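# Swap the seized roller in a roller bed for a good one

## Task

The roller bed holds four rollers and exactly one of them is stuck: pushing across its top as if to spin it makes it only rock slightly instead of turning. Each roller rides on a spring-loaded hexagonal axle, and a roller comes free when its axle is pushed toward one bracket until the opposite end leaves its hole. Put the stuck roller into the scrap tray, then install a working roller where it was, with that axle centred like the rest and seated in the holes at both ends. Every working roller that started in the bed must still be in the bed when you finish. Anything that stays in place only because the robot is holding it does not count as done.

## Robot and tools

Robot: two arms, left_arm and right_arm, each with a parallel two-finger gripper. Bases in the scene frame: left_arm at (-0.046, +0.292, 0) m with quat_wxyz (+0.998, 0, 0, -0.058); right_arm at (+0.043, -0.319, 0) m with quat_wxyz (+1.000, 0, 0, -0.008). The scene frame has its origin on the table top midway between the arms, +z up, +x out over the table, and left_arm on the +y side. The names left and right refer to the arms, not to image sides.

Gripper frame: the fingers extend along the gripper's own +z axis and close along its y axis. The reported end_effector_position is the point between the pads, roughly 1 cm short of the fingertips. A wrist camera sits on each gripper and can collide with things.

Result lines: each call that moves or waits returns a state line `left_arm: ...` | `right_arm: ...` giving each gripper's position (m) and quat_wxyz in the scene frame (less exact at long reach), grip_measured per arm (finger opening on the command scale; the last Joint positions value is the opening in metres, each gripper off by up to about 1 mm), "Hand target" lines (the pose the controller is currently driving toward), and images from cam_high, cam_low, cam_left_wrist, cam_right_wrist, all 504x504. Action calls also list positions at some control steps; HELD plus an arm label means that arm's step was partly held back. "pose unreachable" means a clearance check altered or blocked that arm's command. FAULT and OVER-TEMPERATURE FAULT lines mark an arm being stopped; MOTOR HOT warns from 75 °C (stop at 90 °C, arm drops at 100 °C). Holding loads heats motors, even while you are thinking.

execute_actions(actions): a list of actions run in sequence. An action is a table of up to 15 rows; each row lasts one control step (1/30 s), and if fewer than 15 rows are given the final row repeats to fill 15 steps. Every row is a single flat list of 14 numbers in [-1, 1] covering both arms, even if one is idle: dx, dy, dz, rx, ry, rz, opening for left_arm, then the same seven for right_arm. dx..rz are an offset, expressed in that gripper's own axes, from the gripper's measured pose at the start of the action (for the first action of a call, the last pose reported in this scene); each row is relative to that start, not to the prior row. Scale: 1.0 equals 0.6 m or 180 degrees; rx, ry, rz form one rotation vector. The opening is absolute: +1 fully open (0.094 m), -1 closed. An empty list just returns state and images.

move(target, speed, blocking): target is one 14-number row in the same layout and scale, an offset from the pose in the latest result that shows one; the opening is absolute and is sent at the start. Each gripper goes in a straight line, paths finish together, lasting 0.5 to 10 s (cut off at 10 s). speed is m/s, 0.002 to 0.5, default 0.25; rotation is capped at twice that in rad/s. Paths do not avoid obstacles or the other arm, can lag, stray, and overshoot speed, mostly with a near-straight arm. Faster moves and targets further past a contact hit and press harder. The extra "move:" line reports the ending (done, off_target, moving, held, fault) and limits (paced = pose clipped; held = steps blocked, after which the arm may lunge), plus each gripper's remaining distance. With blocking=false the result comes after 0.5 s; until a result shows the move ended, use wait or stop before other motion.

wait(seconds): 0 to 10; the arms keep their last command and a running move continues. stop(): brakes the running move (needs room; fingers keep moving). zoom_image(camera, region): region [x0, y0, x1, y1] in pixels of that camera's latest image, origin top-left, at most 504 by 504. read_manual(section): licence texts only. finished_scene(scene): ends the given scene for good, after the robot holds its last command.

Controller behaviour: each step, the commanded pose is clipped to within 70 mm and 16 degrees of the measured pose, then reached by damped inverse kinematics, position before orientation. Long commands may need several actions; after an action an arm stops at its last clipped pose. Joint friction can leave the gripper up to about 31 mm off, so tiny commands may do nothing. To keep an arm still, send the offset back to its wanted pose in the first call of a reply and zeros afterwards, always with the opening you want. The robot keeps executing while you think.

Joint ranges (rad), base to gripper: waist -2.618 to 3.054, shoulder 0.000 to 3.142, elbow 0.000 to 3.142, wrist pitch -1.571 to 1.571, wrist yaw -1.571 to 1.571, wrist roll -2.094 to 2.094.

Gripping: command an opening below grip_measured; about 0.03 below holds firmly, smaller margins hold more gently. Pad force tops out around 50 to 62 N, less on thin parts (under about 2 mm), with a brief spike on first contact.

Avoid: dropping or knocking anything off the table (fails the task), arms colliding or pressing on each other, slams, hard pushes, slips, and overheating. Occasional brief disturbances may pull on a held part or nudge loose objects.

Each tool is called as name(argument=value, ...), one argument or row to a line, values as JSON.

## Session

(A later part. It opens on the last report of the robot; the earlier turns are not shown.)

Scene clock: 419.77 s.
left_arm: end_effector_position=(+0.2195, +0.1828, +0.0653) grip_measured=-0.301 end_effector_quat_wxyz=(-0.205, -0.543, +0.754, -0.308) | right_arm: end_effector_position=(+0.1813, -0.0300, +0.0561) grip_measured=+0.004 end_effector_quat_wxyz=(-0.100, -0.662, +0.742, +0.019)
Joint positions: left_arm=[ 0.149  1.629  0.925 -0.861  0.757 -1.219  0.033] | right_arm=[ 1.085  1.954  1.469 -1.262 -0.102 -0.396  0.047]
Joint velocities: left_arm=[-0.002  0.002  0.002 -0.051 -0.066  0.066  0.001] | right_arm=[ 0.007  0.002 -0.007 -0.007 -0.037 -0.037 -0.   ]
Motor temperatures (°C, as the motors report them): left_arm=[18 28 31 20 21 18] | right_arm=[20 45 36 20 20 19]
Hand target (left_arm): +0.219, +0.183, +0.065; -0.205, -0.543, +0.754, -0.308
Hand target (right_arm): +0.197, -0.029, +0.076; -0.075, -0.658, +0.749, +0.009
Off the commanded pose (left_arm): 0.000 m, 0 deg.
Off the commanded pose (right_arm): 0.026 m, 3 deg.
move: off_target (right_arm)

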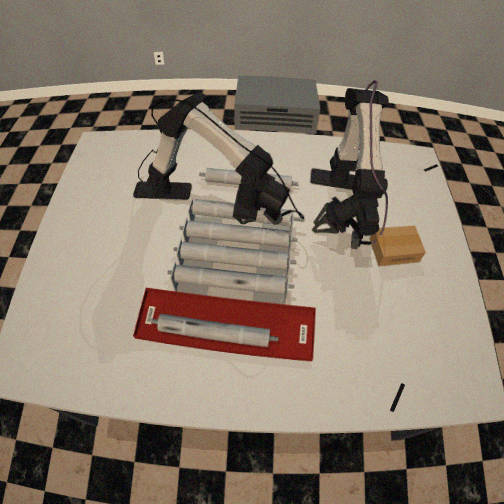

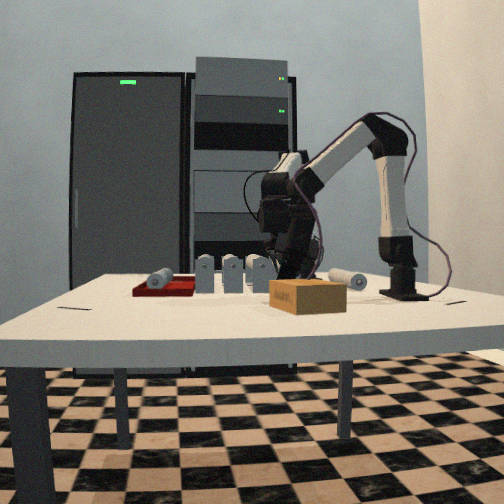

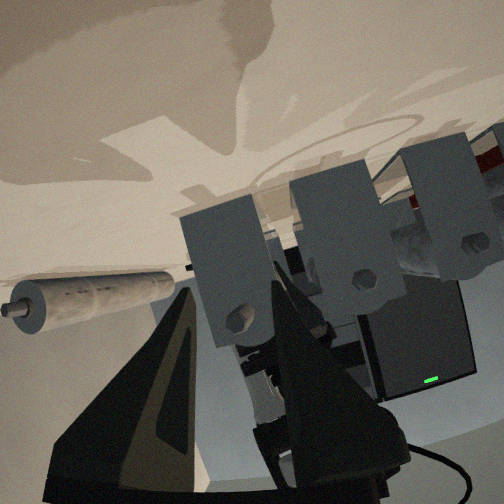

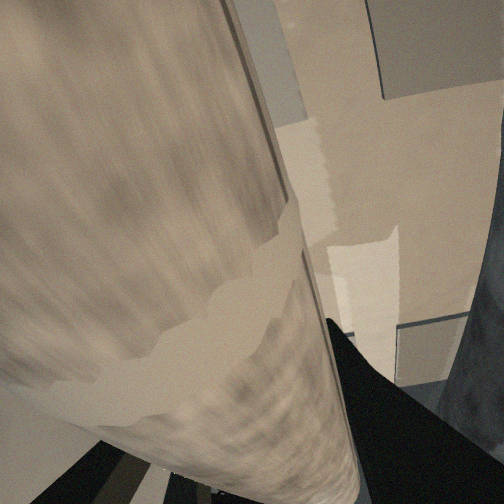

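move(
  target=[0,0,0,0,0,0,-0.3, 0,0,-0.015,0,0,0,-0.1],
  speed=0.01,
)

zoom_image(
  camera="cam_high",
  region=[150,150,330,310],
)

Scene clock: 422.83 s.
left_arm: end_effector_position=(+0.2195, +0.1828, +0.0653) grip_measured=-0.301 end_effector_quat_wxyz=(-0.205, -0.543, +0.754, -0.308) | right_arm: end_effector_position=(+0.1807, -0.0300, +0.0555) grip_measured=+0.004 end_effector_quat_wxyz=(-0.101, -0.662, +0.742, +0.019)
Joint positions: left_arm=[ 0.149  1.629  0.925 -0.861  0.757 -1.219  0.033] | right_arm=[ 1.086  1.956  1.469 -1.263 -0.104 -0.397  0.047]
Joint velocities: left_arm=[-0.012  0.002  0.012 -0.051  0.007 -0.007 -0.   ] | right_arm=[-0.007  0.007 -0.002  0.007 -0.051 -0.022  0.   ]
Motor temperatures (°C, as the motors report them): left_arm=[18 28 31 20 21 18] | right_arm=[20 45 37 20 20 19]
Hand target (left_arm): +0.219, +0.183, +0.065; -0.205, -0.543, +0.754, -0.308
Hand target (right_arm): +0.183, -0.029, +0.065; -0.099, -0.662, +0.743, +0.019
Off the commanded pose (left_arm): 0.000 m, 0 deg.
Off the commanded pose (right_arm): 0.010 m, 0 deg.
move: done

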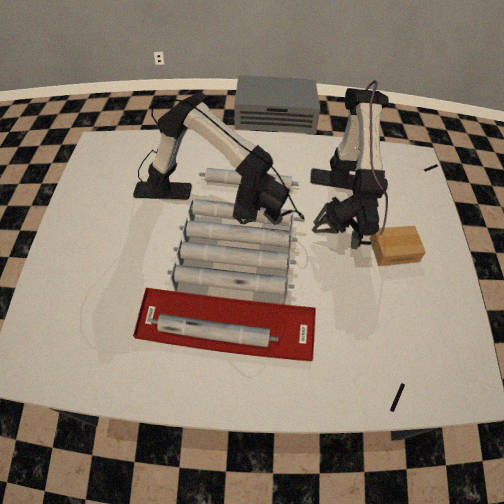

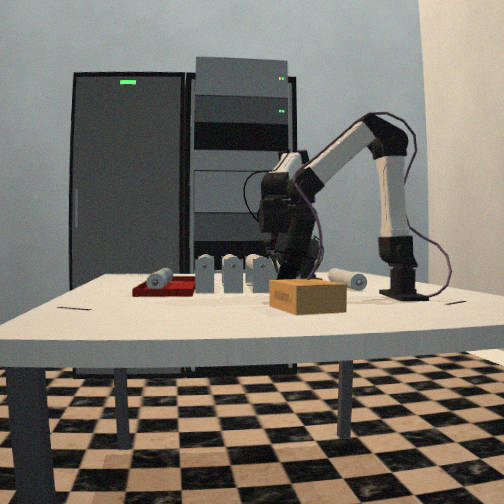

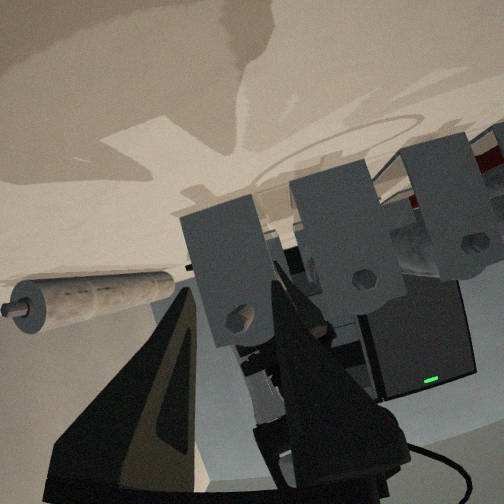

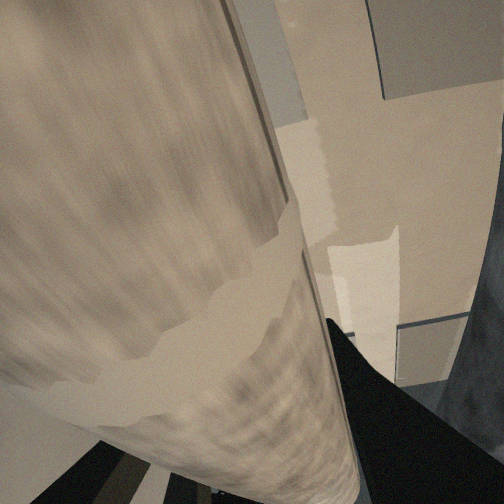

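Region (150, 150, 330, 310) of cam_high's 504x504 image, scaled by 2.800, with more detail than that image has.

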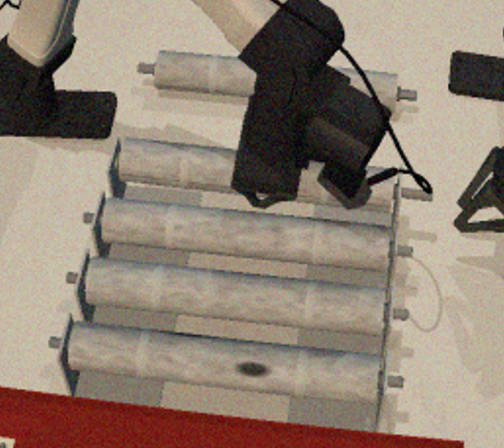

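move(
  target=[0,0,0,0,0,0,-0.3, 0,0,0,0,0,0,0.2],
)

zoom_image(
  camera="cam_high",
  region=[150,150,330,310],
)

Scene clock: 425.30 s.
left_arm: end_effector_position=(+0.2195, +0.1828, +0.0653) grip_measured=-0.301 end_effector_quat_wxyz=(-0.205, -0.543, +0.754, -0.308) | right_arm: end_effector_position=(+0.1807, -0.0300, +0.0556) grip_measured=+0.198 end_effector_quat_wxyz=(-0.101, -0.662, +0.742, +0.020)
Joint positions: left_arm=[ 0.149  1.629  0.925 -0.861  0.757 -1.219  0.033] | right_arm=[ 1.086  1.956  1.469 -1.263 -0.104 -0.397  0.056]
Joint velocities: left_arm=[-0.007 -0.007 -0.002 -0.051  0.022  0.007 -0.001] | right_arm=[-0.002 -0.007  0.007  0.051 -0.022 -0.037 -0.   ]
Motor temperatures (°C, as the motors report them): left_arm=[18 28 31 20 21 18] | right_arm=[20 45 37 20 20 19]
Hand target (left_arm): +0.219, +0.183, +0.065; -0.205, -0.543, +0.754, -0.308
Hand target (right_arm): +0.181, -0.030, +0.055; -0.101, -0.662, +0.742, +0.019
Off the commanded pose (left_arm): 0.000 m, 0 deg.
Off the commanded pose (right_arm): 0.000 m, 0 deg.
move: done

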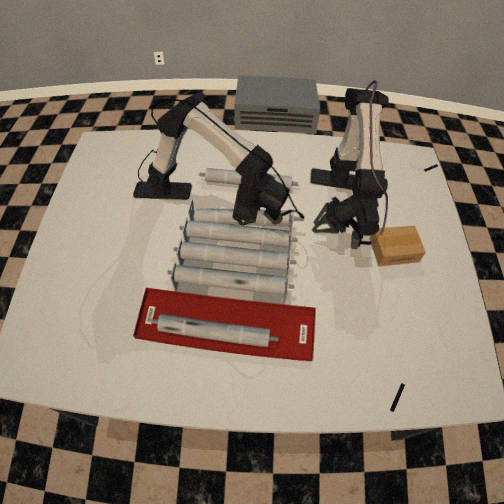

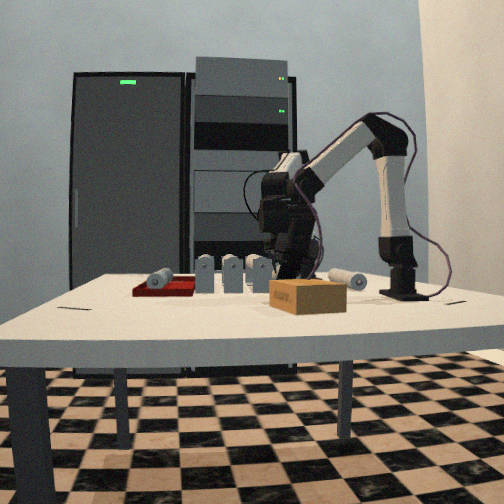

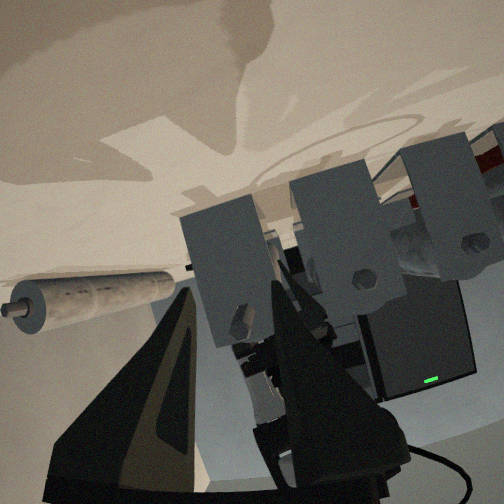

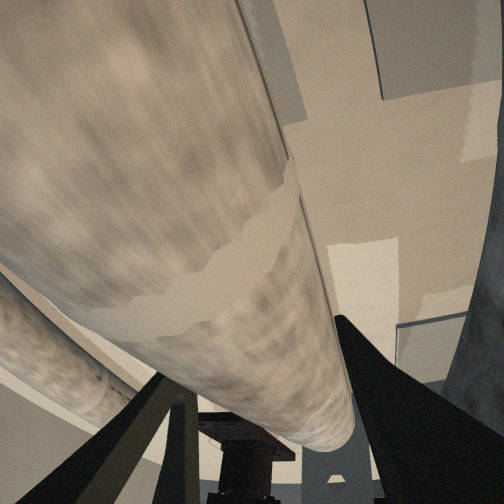

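Region (150, 150, 330, 310) of cam_high's 504x504 image, scaled by 2.800, with more detail than that image has.

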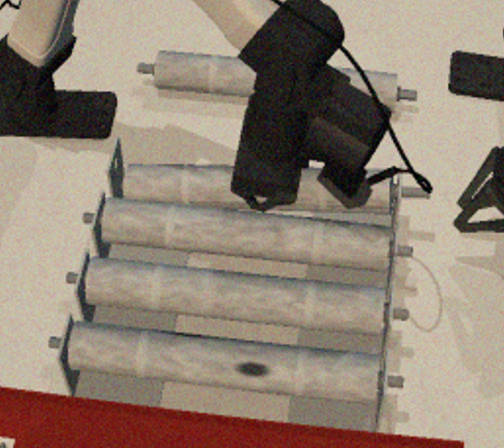

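move(
  target=[0,0,0,0,0,0,-0.3, 0.19,0,0.06,0.04,-0.05,0,0.3],
  speed=0.06,
)

move(
  target=[0,0,0,0,0,0,-0.3, 0,0,0,0,0,0,-0.1],
)

Scene clock: 430.20 s.
left_arm: end_effector_position=(+0.2195, +0.1828, +0.0653) grip_measured=-0.301 end_effector_quat_wxyz=(-0.205, -0.543, +0.754, -0.308) | right_arm: end_effector_position=(+0.1657, -0.1423, +0.0382) grip_measured=+0.298 end_effector_quat_wxyz=(-0.002, -0.664, +0.747, +0.028)
Joint positions: left_arm=[ 0.149  1.629  0.925 -0.861  0.757 -1.219  0.033] | right_arm=[ 0.935  1.412  0.806 -0.957 -0.056 -0.534  0.061]
Joint velocities: left_arm=[-0.012 -0.012  0.017  0.066  0.022  0.022 -0.001] | right_arm=[ 0.012 -0.002 -0.012 -0.022 -0.037 -0.022 -0.   ]
Motor temperatures (°C, as the motors report them): left_arm=[18 28 31 20 21 18] | right_arm=[20 44 36 20 20 19]
Hand target (left_arm): +0.219, +0.183, +0.065; -0.205, -0.543, +0.754, -0.308
Hand target (right_arm): +0.165, -0.146, +0.034; -0.000, -0.665, +0.747, +0.027
Off the commanded pose (left_arm): 0.000 m, 0 deg.
Off the commanded pose (right_arm): 0.006 m, 0 deg.
move: done

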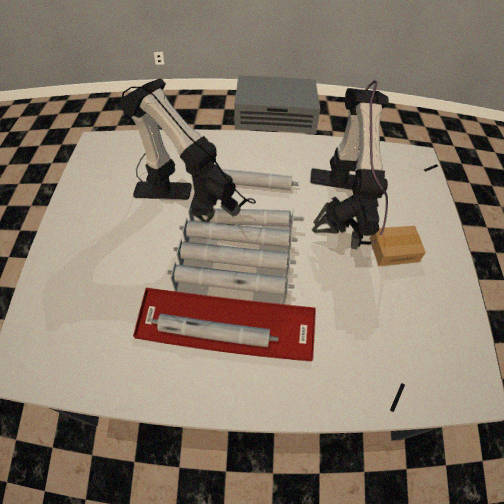

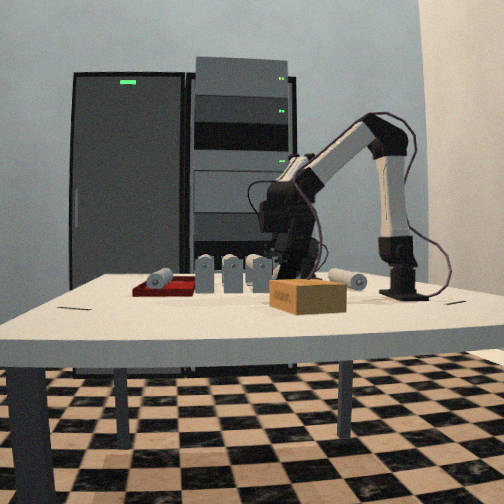

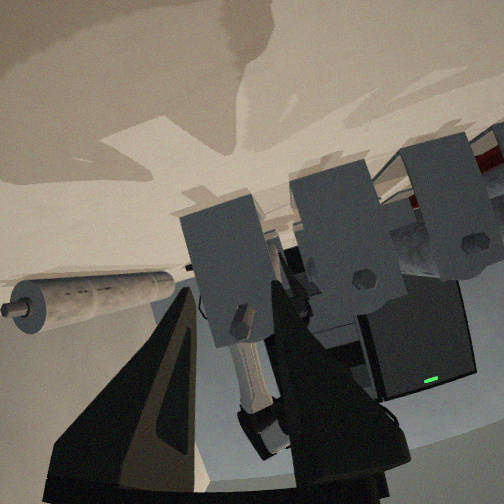

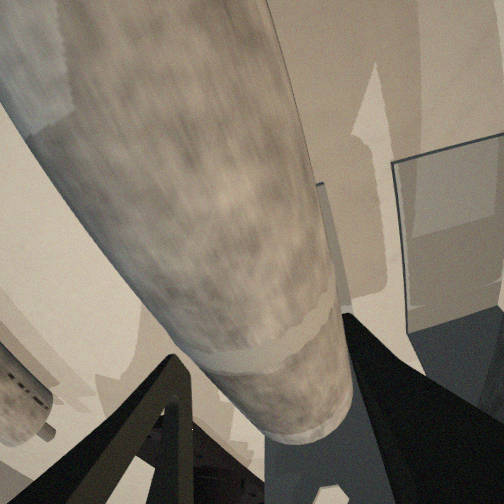

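Scene clock: 430.70 s.
left_arm: end_effector_position=(+0.2195, +0.1828, +0.0653) grip_measured=-0.301 end_effector_quat_wxyz=(-0.205, -0.543, +0.754, -0.308) | right_arm: end_effector_position=(+0.1699, -0.1430, +0.0381) grip_measured=+0.007 end_effector_quat_wxyz=(+0.004, -0.663, +0.748, +0.020)
Joint positions: left_arm=[ 0.149  1.629  0.925 -0.861  0.757 -1.219  0.033] | right_arm=[ 0.932  1.412  0.806 -0.949 -0.038 -0.534  0.047]
Joint velocities: left_arm=[ 0.007 -0.022 -0.017 -0.022  0.051 -0.022 -0.001] | right_arm=[-0.007 -0.002 -0.007  0.007  0.051 -0.081  0.001]
Motor temperatures (°C, as the motors report them): left_arm=[18 28 31 20 21 18] | right_arm=[20 44 36 20 20 19]
Hand target (left_arm): +0.219, +0.183, +0.065; -0.205, -0.543, +0.754, -0.308
Hand target (right_arm): +0.166, -0.142, +0.038; -0.002, -0.664, +0.747, +0.028
Off the commanded pose (left_arm): 0.000 m, 0 deg.
Off the commanded pose (right_arm): 0.004 m, 1 deg.
move: done

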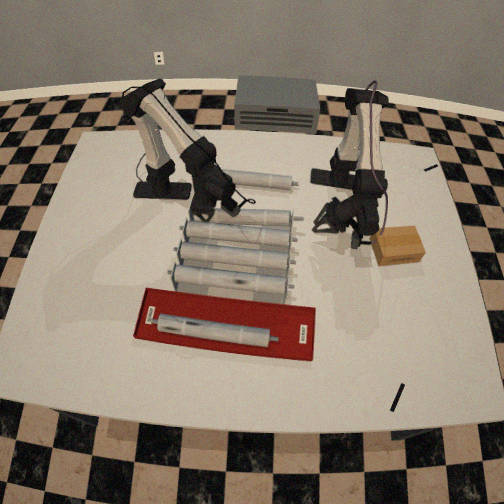

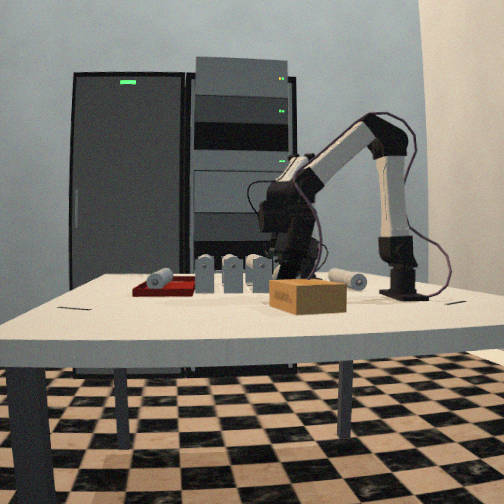

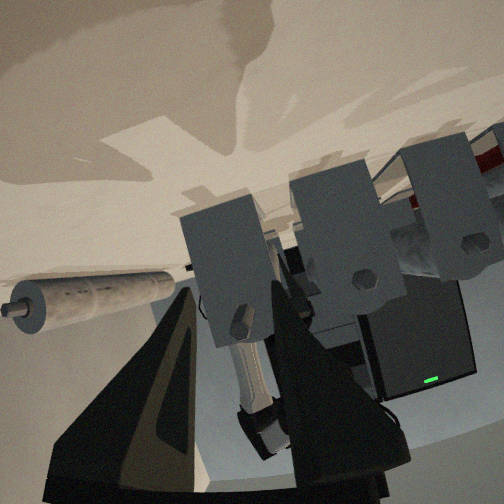

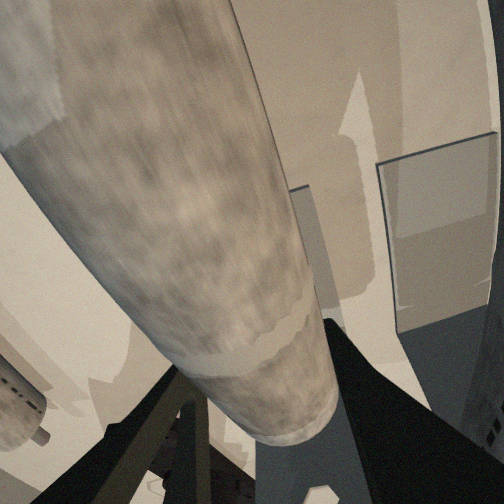

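Hole slightly +x. Lift slowly with +x.

move(
  target=[0,0,0,0,0,0,-0.3, 0,-0.015,-0.06,0,0.03,0,-0.1],
  speed=0.01,
)

Scene clock: 436.87 s.
left_arm: end_effector_position=(+0.2195, +0.1828, +0.0653) grip_measured=-0.301 end_effector_quat_wxyz=(-0.205, -0.543, +0.754, -0.308) | right_arm: end_effector_position=(+0.1723, -0.1440, +0.0616) grip_measured=+0.007 end_effector_quat_wxyz=(-0.037, -0.665, +0.746, +0.005)
Joint positions: left_arm=[ 0.149  1.629  0.925 -0.861  0.757 -1.219  0.033] | right_arm=[ 0.932  1.468  0.95  -1.123 -0.023 -0.541  0.047]
Joint velocities: left_arm=[ 0.007 -0.012 -0.012  0.007  0.051 -0.022 -0.   ] | right_arm=[ 0.002  0.002 -0.007  0.051 -0.037 -0.007 -0.   ]
Motor temperatures (°C, as the motors report them): left_arm=[18 28 31 20 21 18] | right_arm=[20 42 36 20 20 19]
Hand target (left_arm): +0.219, +0.183, +0.065; -0.205, -0.543, +0.754, -0.308
Hand target (right_arm): +0.179, -0.145, +0.073; -0.030, -0.663, +0.748, -0.012
Off the commanded pose (left_arm): 0.000 m, 0 deg.
Off the commanded pose (right_arm): 0.014 m, 2 deg.
move: off_target (right_arm)

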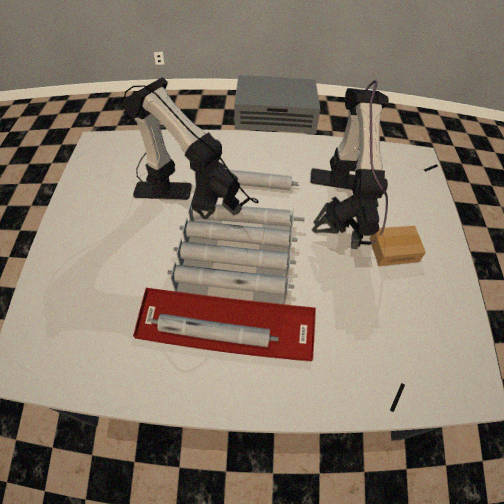

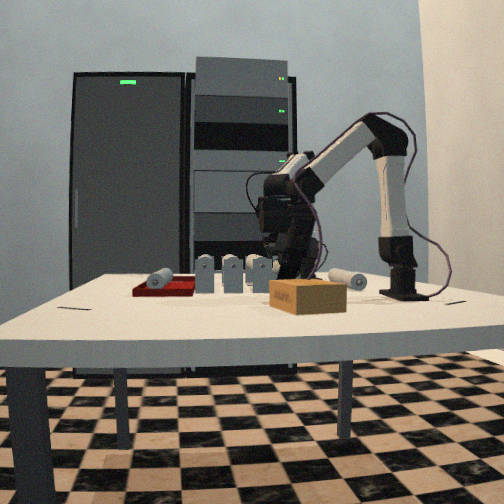

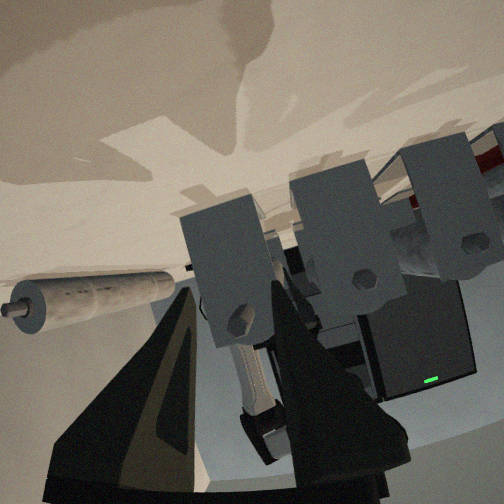

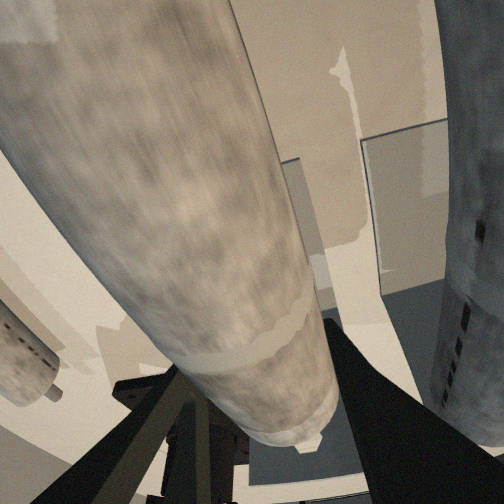

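move(
  target=[0,0,0,0,0,0,-0.3, 0,-0.015,-0.045,0,0.02,0,-0.1],
  speed=0.01,
)

Scene clock: 442.50 s.
left_arm: end_effector_position=(+0.2195, +0.1828, +0.0653) grip_measured=-0.301 end_effector_quat_wxyz=(-0.205, -0.543, +0.754, -0.308) | right_arm: end_effector_position=(+0.1753, -0.1438, +0.0774) grip_measured=+0.007 end_effector_quat_wxyz=(-0.067, -0.668, +0.741, -0.008)
Joint positions: left_arm=[ 0.149  1.629  0.925 -0.861  0.757 -1.219  0.033] | right_arm=[ 0.932  1.523  1.058 -1.241 -0.01  -0.552  0.047]
Joint velocities: left_arm=[-0.007 -0.002 -0.007 -0.007 -0.037 -0.037 -0.   ] | right_arm=[-0.012 -0.002  0.007 -0.051 -0.037 -0.095  0.001]
Motor temperatures (°C, as the motors report them): left_arm=[17 28 31 19 21 18] | right_arm=[20 41 37 19 20 19]
Hand target (left_arm): +0.219, +0.183, +0.065; -0.205, -0.543, +0.754, -0.308
Hand target (right_arm): +0.182, -0.143, +0.088; -0.059, -0.665, +0.745, -0.016
Off the commanded pose (left_arm): 0.000 m, 0 deg.
Off the commanded pose (right_arm): 0.013 m, 1 deg.
move: off_target (right_arm)

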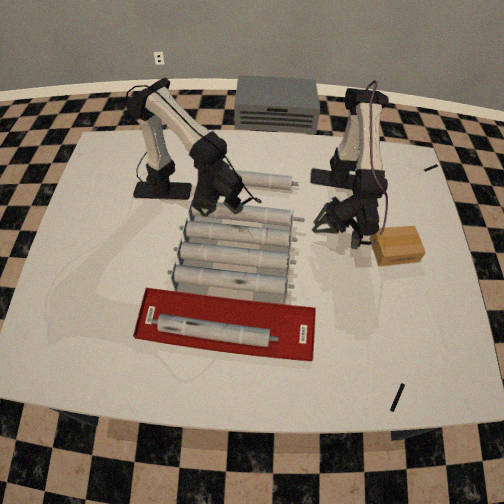

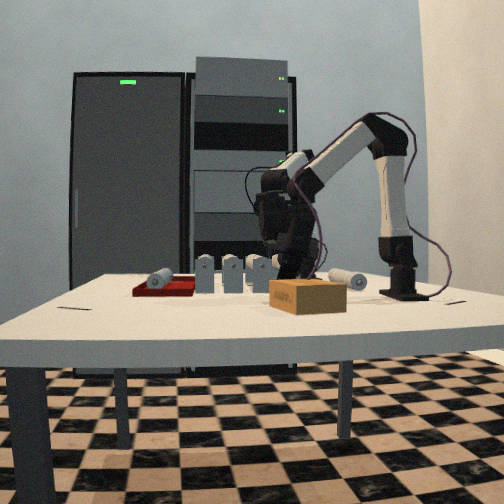

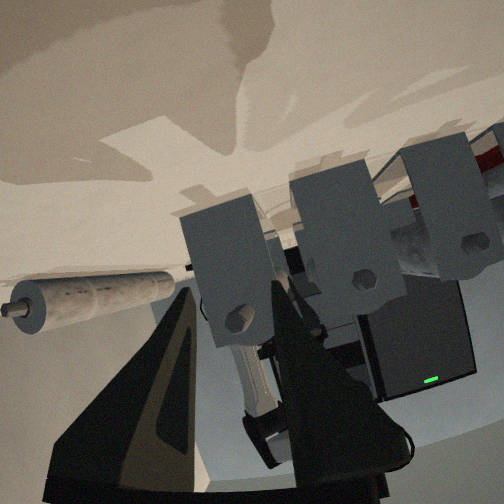

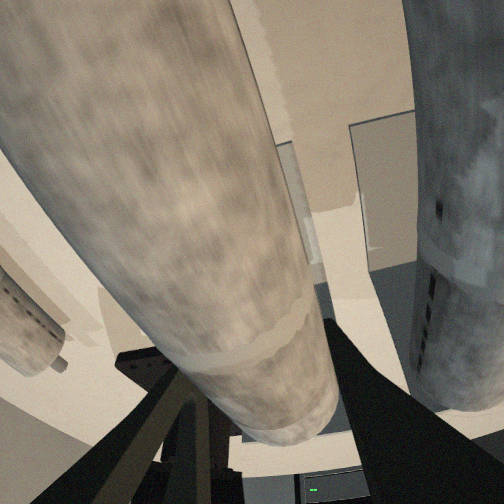

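move(
  target=[0,0.1,-0.2,0,0,0,-0.3, 0,-0.01,-0.018,0,0,0,-0.1],
)

zoom_image(
  camera="cam_low",
  region=[210,220,330,300],
)

zoom_image(
  camera="cam_high",
  region=[150,150,330,310],
)

Scene clock: 447.17 s.
left_arm: end_effector_position=(+0.1614, +0.2755, +0.1389) grip_measured=-0.301 end_effector_quat_wxyz=(-0.199, -0.545, +0.754, -0.310) | right_arm: end_effector_position=(+0.1759, -0.1439, +0.0783) grip_measured=+0.007 end_effector_quat_wxyz=(+0.072, +0.670, -0.739, +0.003)
Joint positions: left_arm=[ 0.58   1.505  1.091 -1.515  0.679 -0.661  0.033] | right_arm=[ 0.923  1.531  1.068 -1.251 -0.018 -0.566  0.047]
Joint velocities: left_arm=[-0.007  0.037 -0.022 -0.11   0.022  0.022 -0.001] | right_arm=[-0.007 -0.007 -0.007 -0.022 -0.095  0.007  0.   ]
Motor temperatures (°C, as the motors report them): left_arm=[17 29 31 19 21 18] | right_arm=[20 40 37 19 20 19]
Hand target (left_arm): +0.161, +0.280, +0.139; -0.201, -0.545, +0.755, -0.305
Hand target (right_arm): +0.182, -0.143, +0.087; -0.067, -0.668, +0.741, -0.007
Off the commanded pose (left_arm): 0.003 m, 1 deg.
Off the commanded pose (right_arm): 0.011 m, 1 deg.
move: off_target (right_arm)

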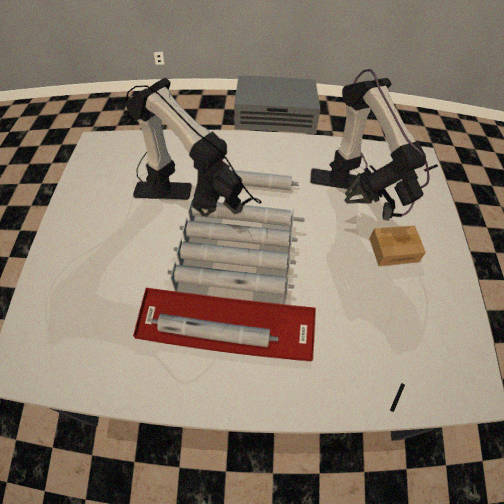

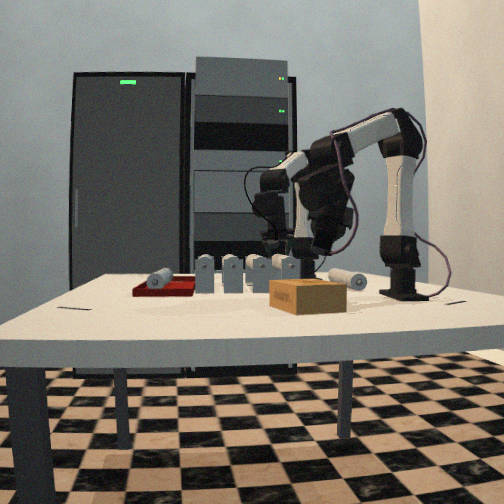

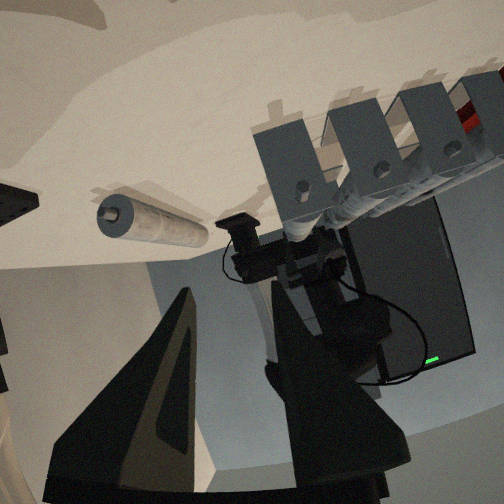

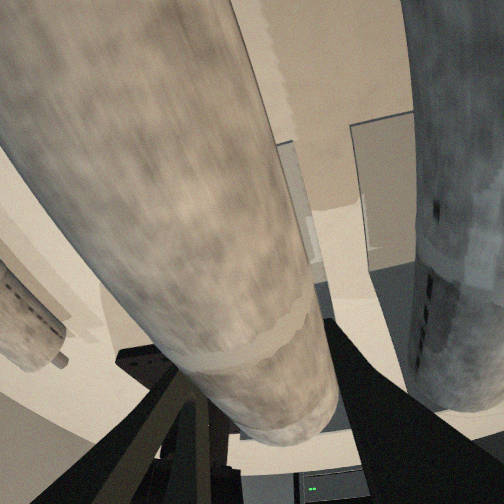

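Region (210, 220, 330, 300) of cam_low's 504x504 image, scaled by 4.200, with more detail than that image has.

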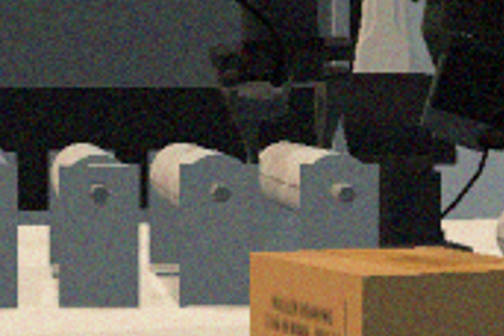

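Region (150, 150, 330, 310) of cam_high's 504x504 image, scaled by 2.800, with more detail than that image has.

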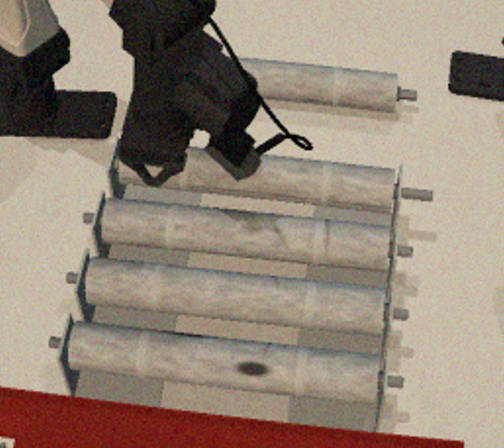

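move(
  target=[0,0,0,0,0,0,-0.3, 0,-0.03,-0.014,0,0,0,-0.1],
  speed=0.008,
)

zoom_image(
  camera="cam_low",
  region=[210,220,330,300],
)

Scene clock: 454.27 s.
left_arm: end_effector_position=(+0.1611, +0.2755, +0.1389) grip_measured=-0.301 end_effector_quat_wxyz=(-0.200, -0.544, +0.754, -0.310) | right_arm: end_effector_position=(+0.1792, -0.1458, +0.0788) grip_measured=+0.007 end_effector_quat_wxyz=(+0.090, +0.672, -0.735, -0.015)
Joint positions: left_arm=[ 0.58   1.505  1.091 -1.517  0.679 -0.659  0.033] | right_arm=[ 0.88   1.562  1.095 -1.278 -0.051 -0.623  0.047]
Joint velocities: left_arm=[-0.012 -0.022  0.002 -0.022  0.037 -0.051 -0.001] | right_arm=[-0.012  0.017  0.007 -0.051 -0.051  0.037 -0.   ]
Motor temperatures (°C, as the motors report them): left_arm=[17 28 31 19 21 18] | right_arm=[20 38 38 19 20 19]
Hand target (left_arm): +0.161, +0.276, +0.139; -0.199, -0.545, +0.754, -0.310
Hand target (right_arm): +0.194, -0.144, +0.085; -0.071, -0.669, +0.740, -0.003
Off the commanded pose (left_arm): 0.000 m, 0 deg.
Off the commanded pose (right_arm): 0.017 m, 3 deg.
move: off_target (right_arm)

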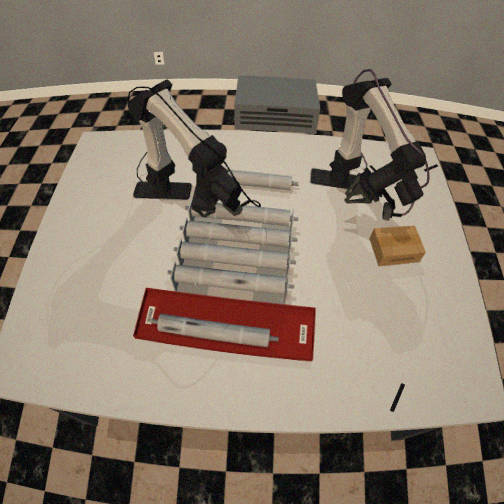

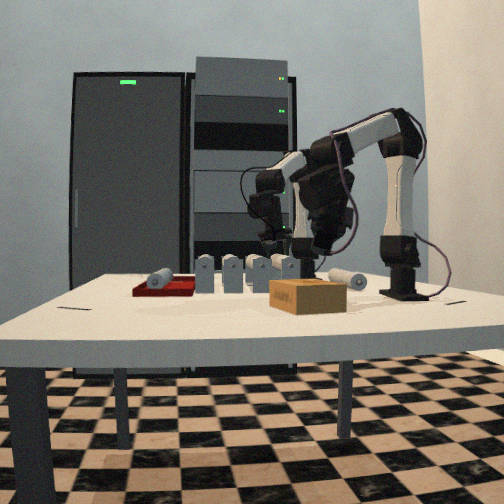

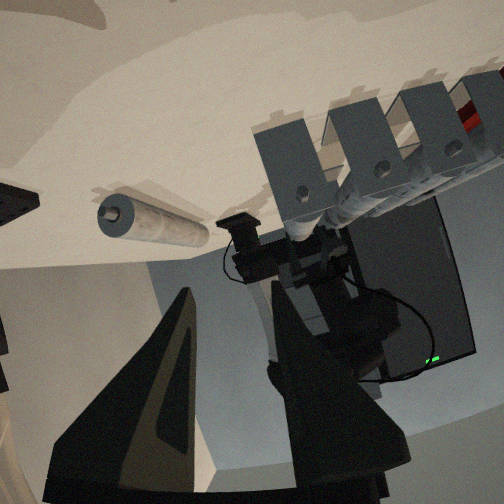

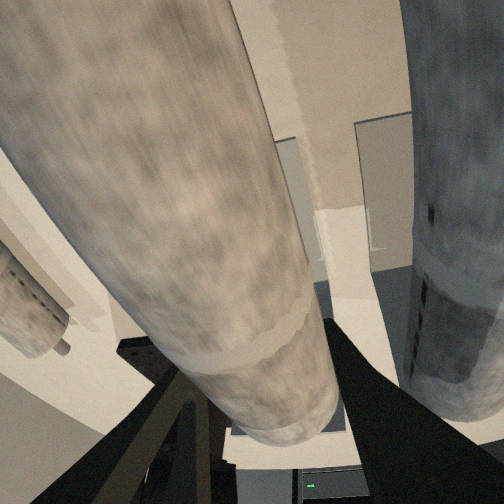

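Region (210, 220, 330, 300) of cam_low's 504x504 image, scaled by 4.200, with more detail than that image has.

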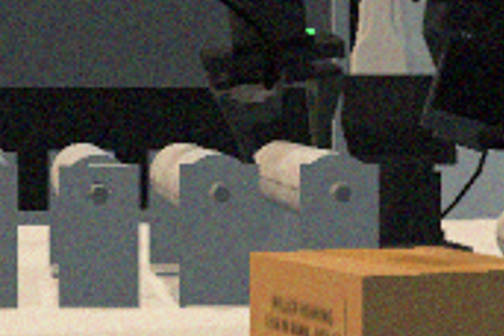

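Snapped in.

move(
  target=[0,0,0,0,0,0,-0.3, 0,0,0,0,0,0,0.3],
)

move(
  target=[0,0,0,0,0,0,-0.3, 0,0,-0.15,0,0,0,0.3],
)

finished_scene(
  scene=1,
)

Scene clock: 458.00 s.
left_arm: end_effector_position=(+0.1611, +0.2755, +0.1389) grip_measured=-0.301 end_effector_quat_wxyz=(-0.200, -0.544, +0.754, -0.310) | right_arm: end_effector_position=(+0.1791, -0.1457, +0.0788) grip_measured=+0.298 end_effector_quat_wxyz=(+0.090, +0.672, -0.735, -0.015)
Joint positions: left_arm=[ 0.58   1.505  1.091 -1.517  0.679 -0.659  0.033] | right_arm=[ 0.88   1.562  1.095 -1.278 -0.052 -0.623  0.061]
Joint velocities: left_arm=[-0.007 -0.007  0.007  0.022  0.022  0.007  0.001] | right_arm=[-0.017 -0.007  0.002 -0.037 -0.051 -0.037 -0.001]
Motor temperatures (°C, as the motors report them): left_arm=[17 28 31 19 21 18] | right_arm=[20 38 38 19 20 19]
Hand target (left_arm): +0.161, +0.275, +0.139; -0.200, -0.544, +0.754, -0.310
Hand target (right_arm): +0.179, -0.146, +0.079; -0.090, -0.672, +0.735, +0.015
Off the commanded pose (left_arm): 0.000 m, 0 deg.
Off the commanded pose (right_arm): 0.000 m, 0 deg.
move: done

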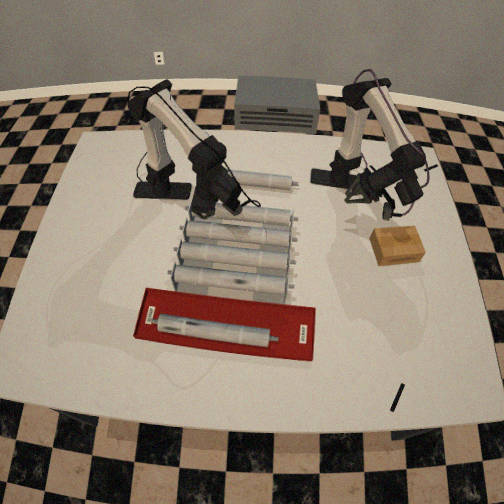

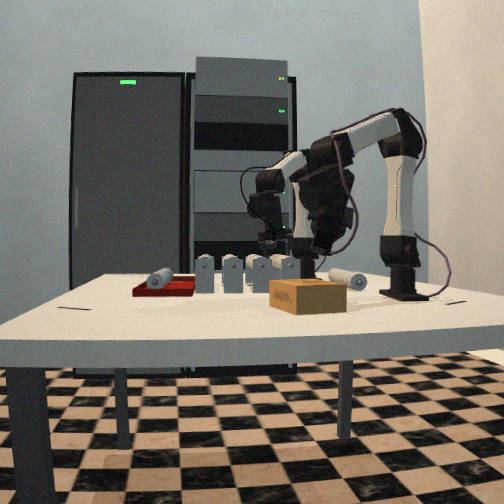

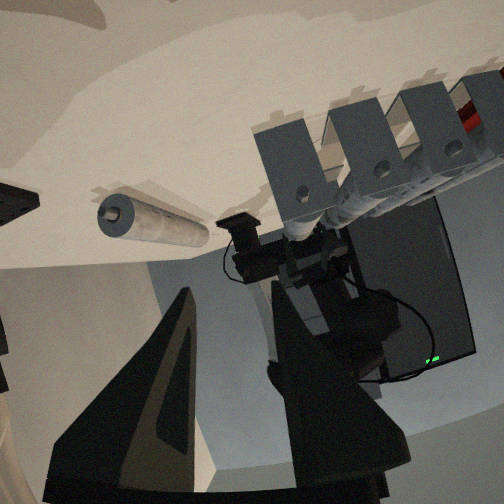

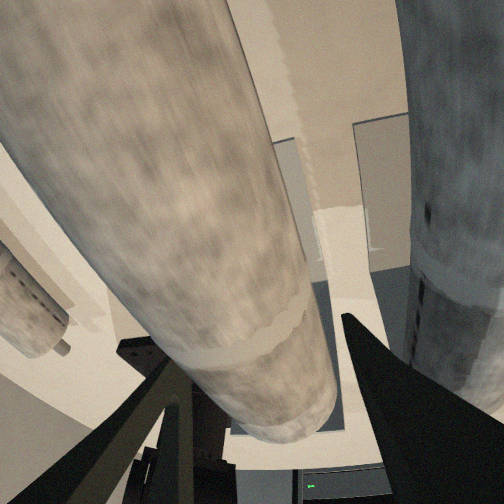

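Scene clock: 459.00 s.
left_arm: end_effector_position=(+0.1611, +0.2755, +0.1389) grip_measured=-0.301 end_effector_quat_wxyz=(-0.200, -0.544, +0.754, -0.310) | right_arm: end_effector_position=(+0.1924, -0.1318, +0.1623) grip_measured=+0.298 end_effector_quat_wxyz=(+0.050, +0.674, -0.736, -0.020)
Joint positions: left_arm=[ 0.58   1.505  1.091 -1.517  0.679 -0.659  0.033] | right_arm=[ 0.876  1.542  1.419 -1.542 -0.052 -0.626  0.061]
Joint velocities: left_arm=[-0.022 -0.002 -0.007 -0.037  0.051  0.007  0.   ] | right_arm=[-0.007 -0.017 -0.007  0.051 -0.007 -0.037 -0.   ]
Motor temperatures (°C, as the motors report them): left_arm=[17 28 31 19 21 18] | right_arm=[20 38 38 19 20 19]
Hand target (left_arm): +0.161, +0.275, +0.139; -0.200, -0.544, +0.754, -0.310
Hand target (right_arm): +0.192, -0.135, +0.167; -0.050, -0.674, +0.737, +0.020
Off the commanded pose (left_arm): 0.000 m, 0 deg.
Off the commanded pose (right_arm): 0.007 m, 5 deg.
joint sent to its limit (right arm) — the command would take joint 4 (wrist pitch) past its lower limit, so that joint was sent only as far as its limit.
move: off_target (right_arm)

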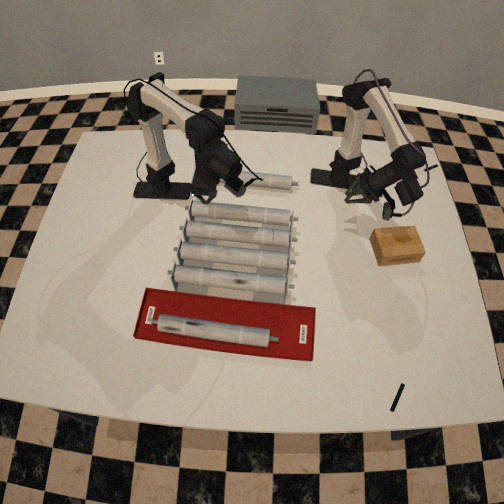

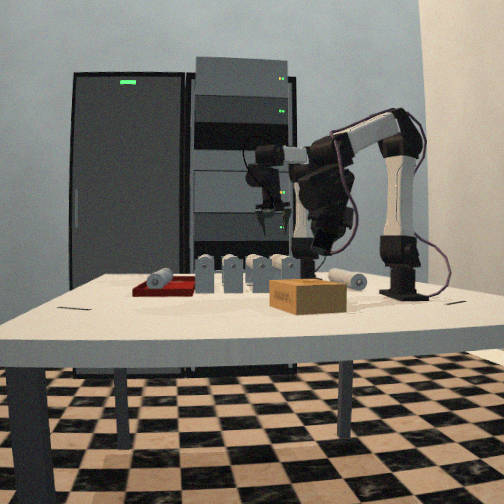

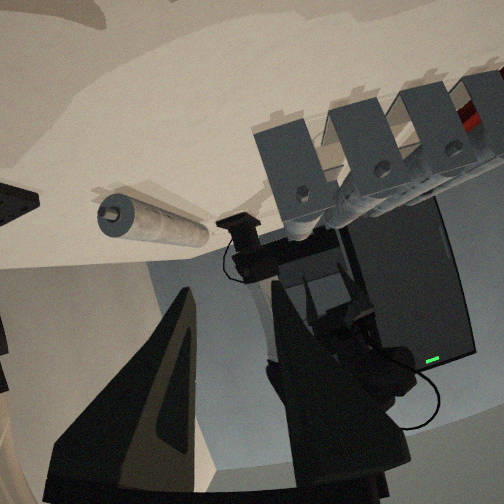

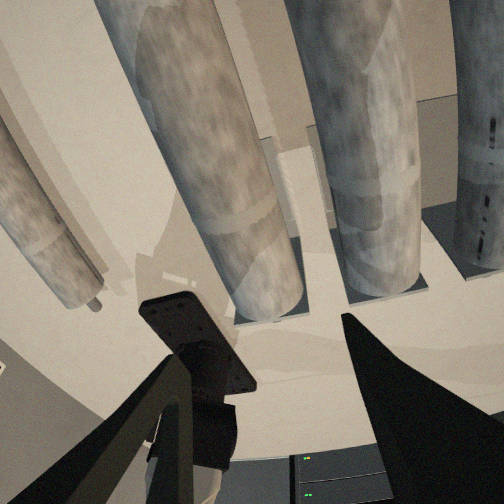

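The scene is finished: the task was done.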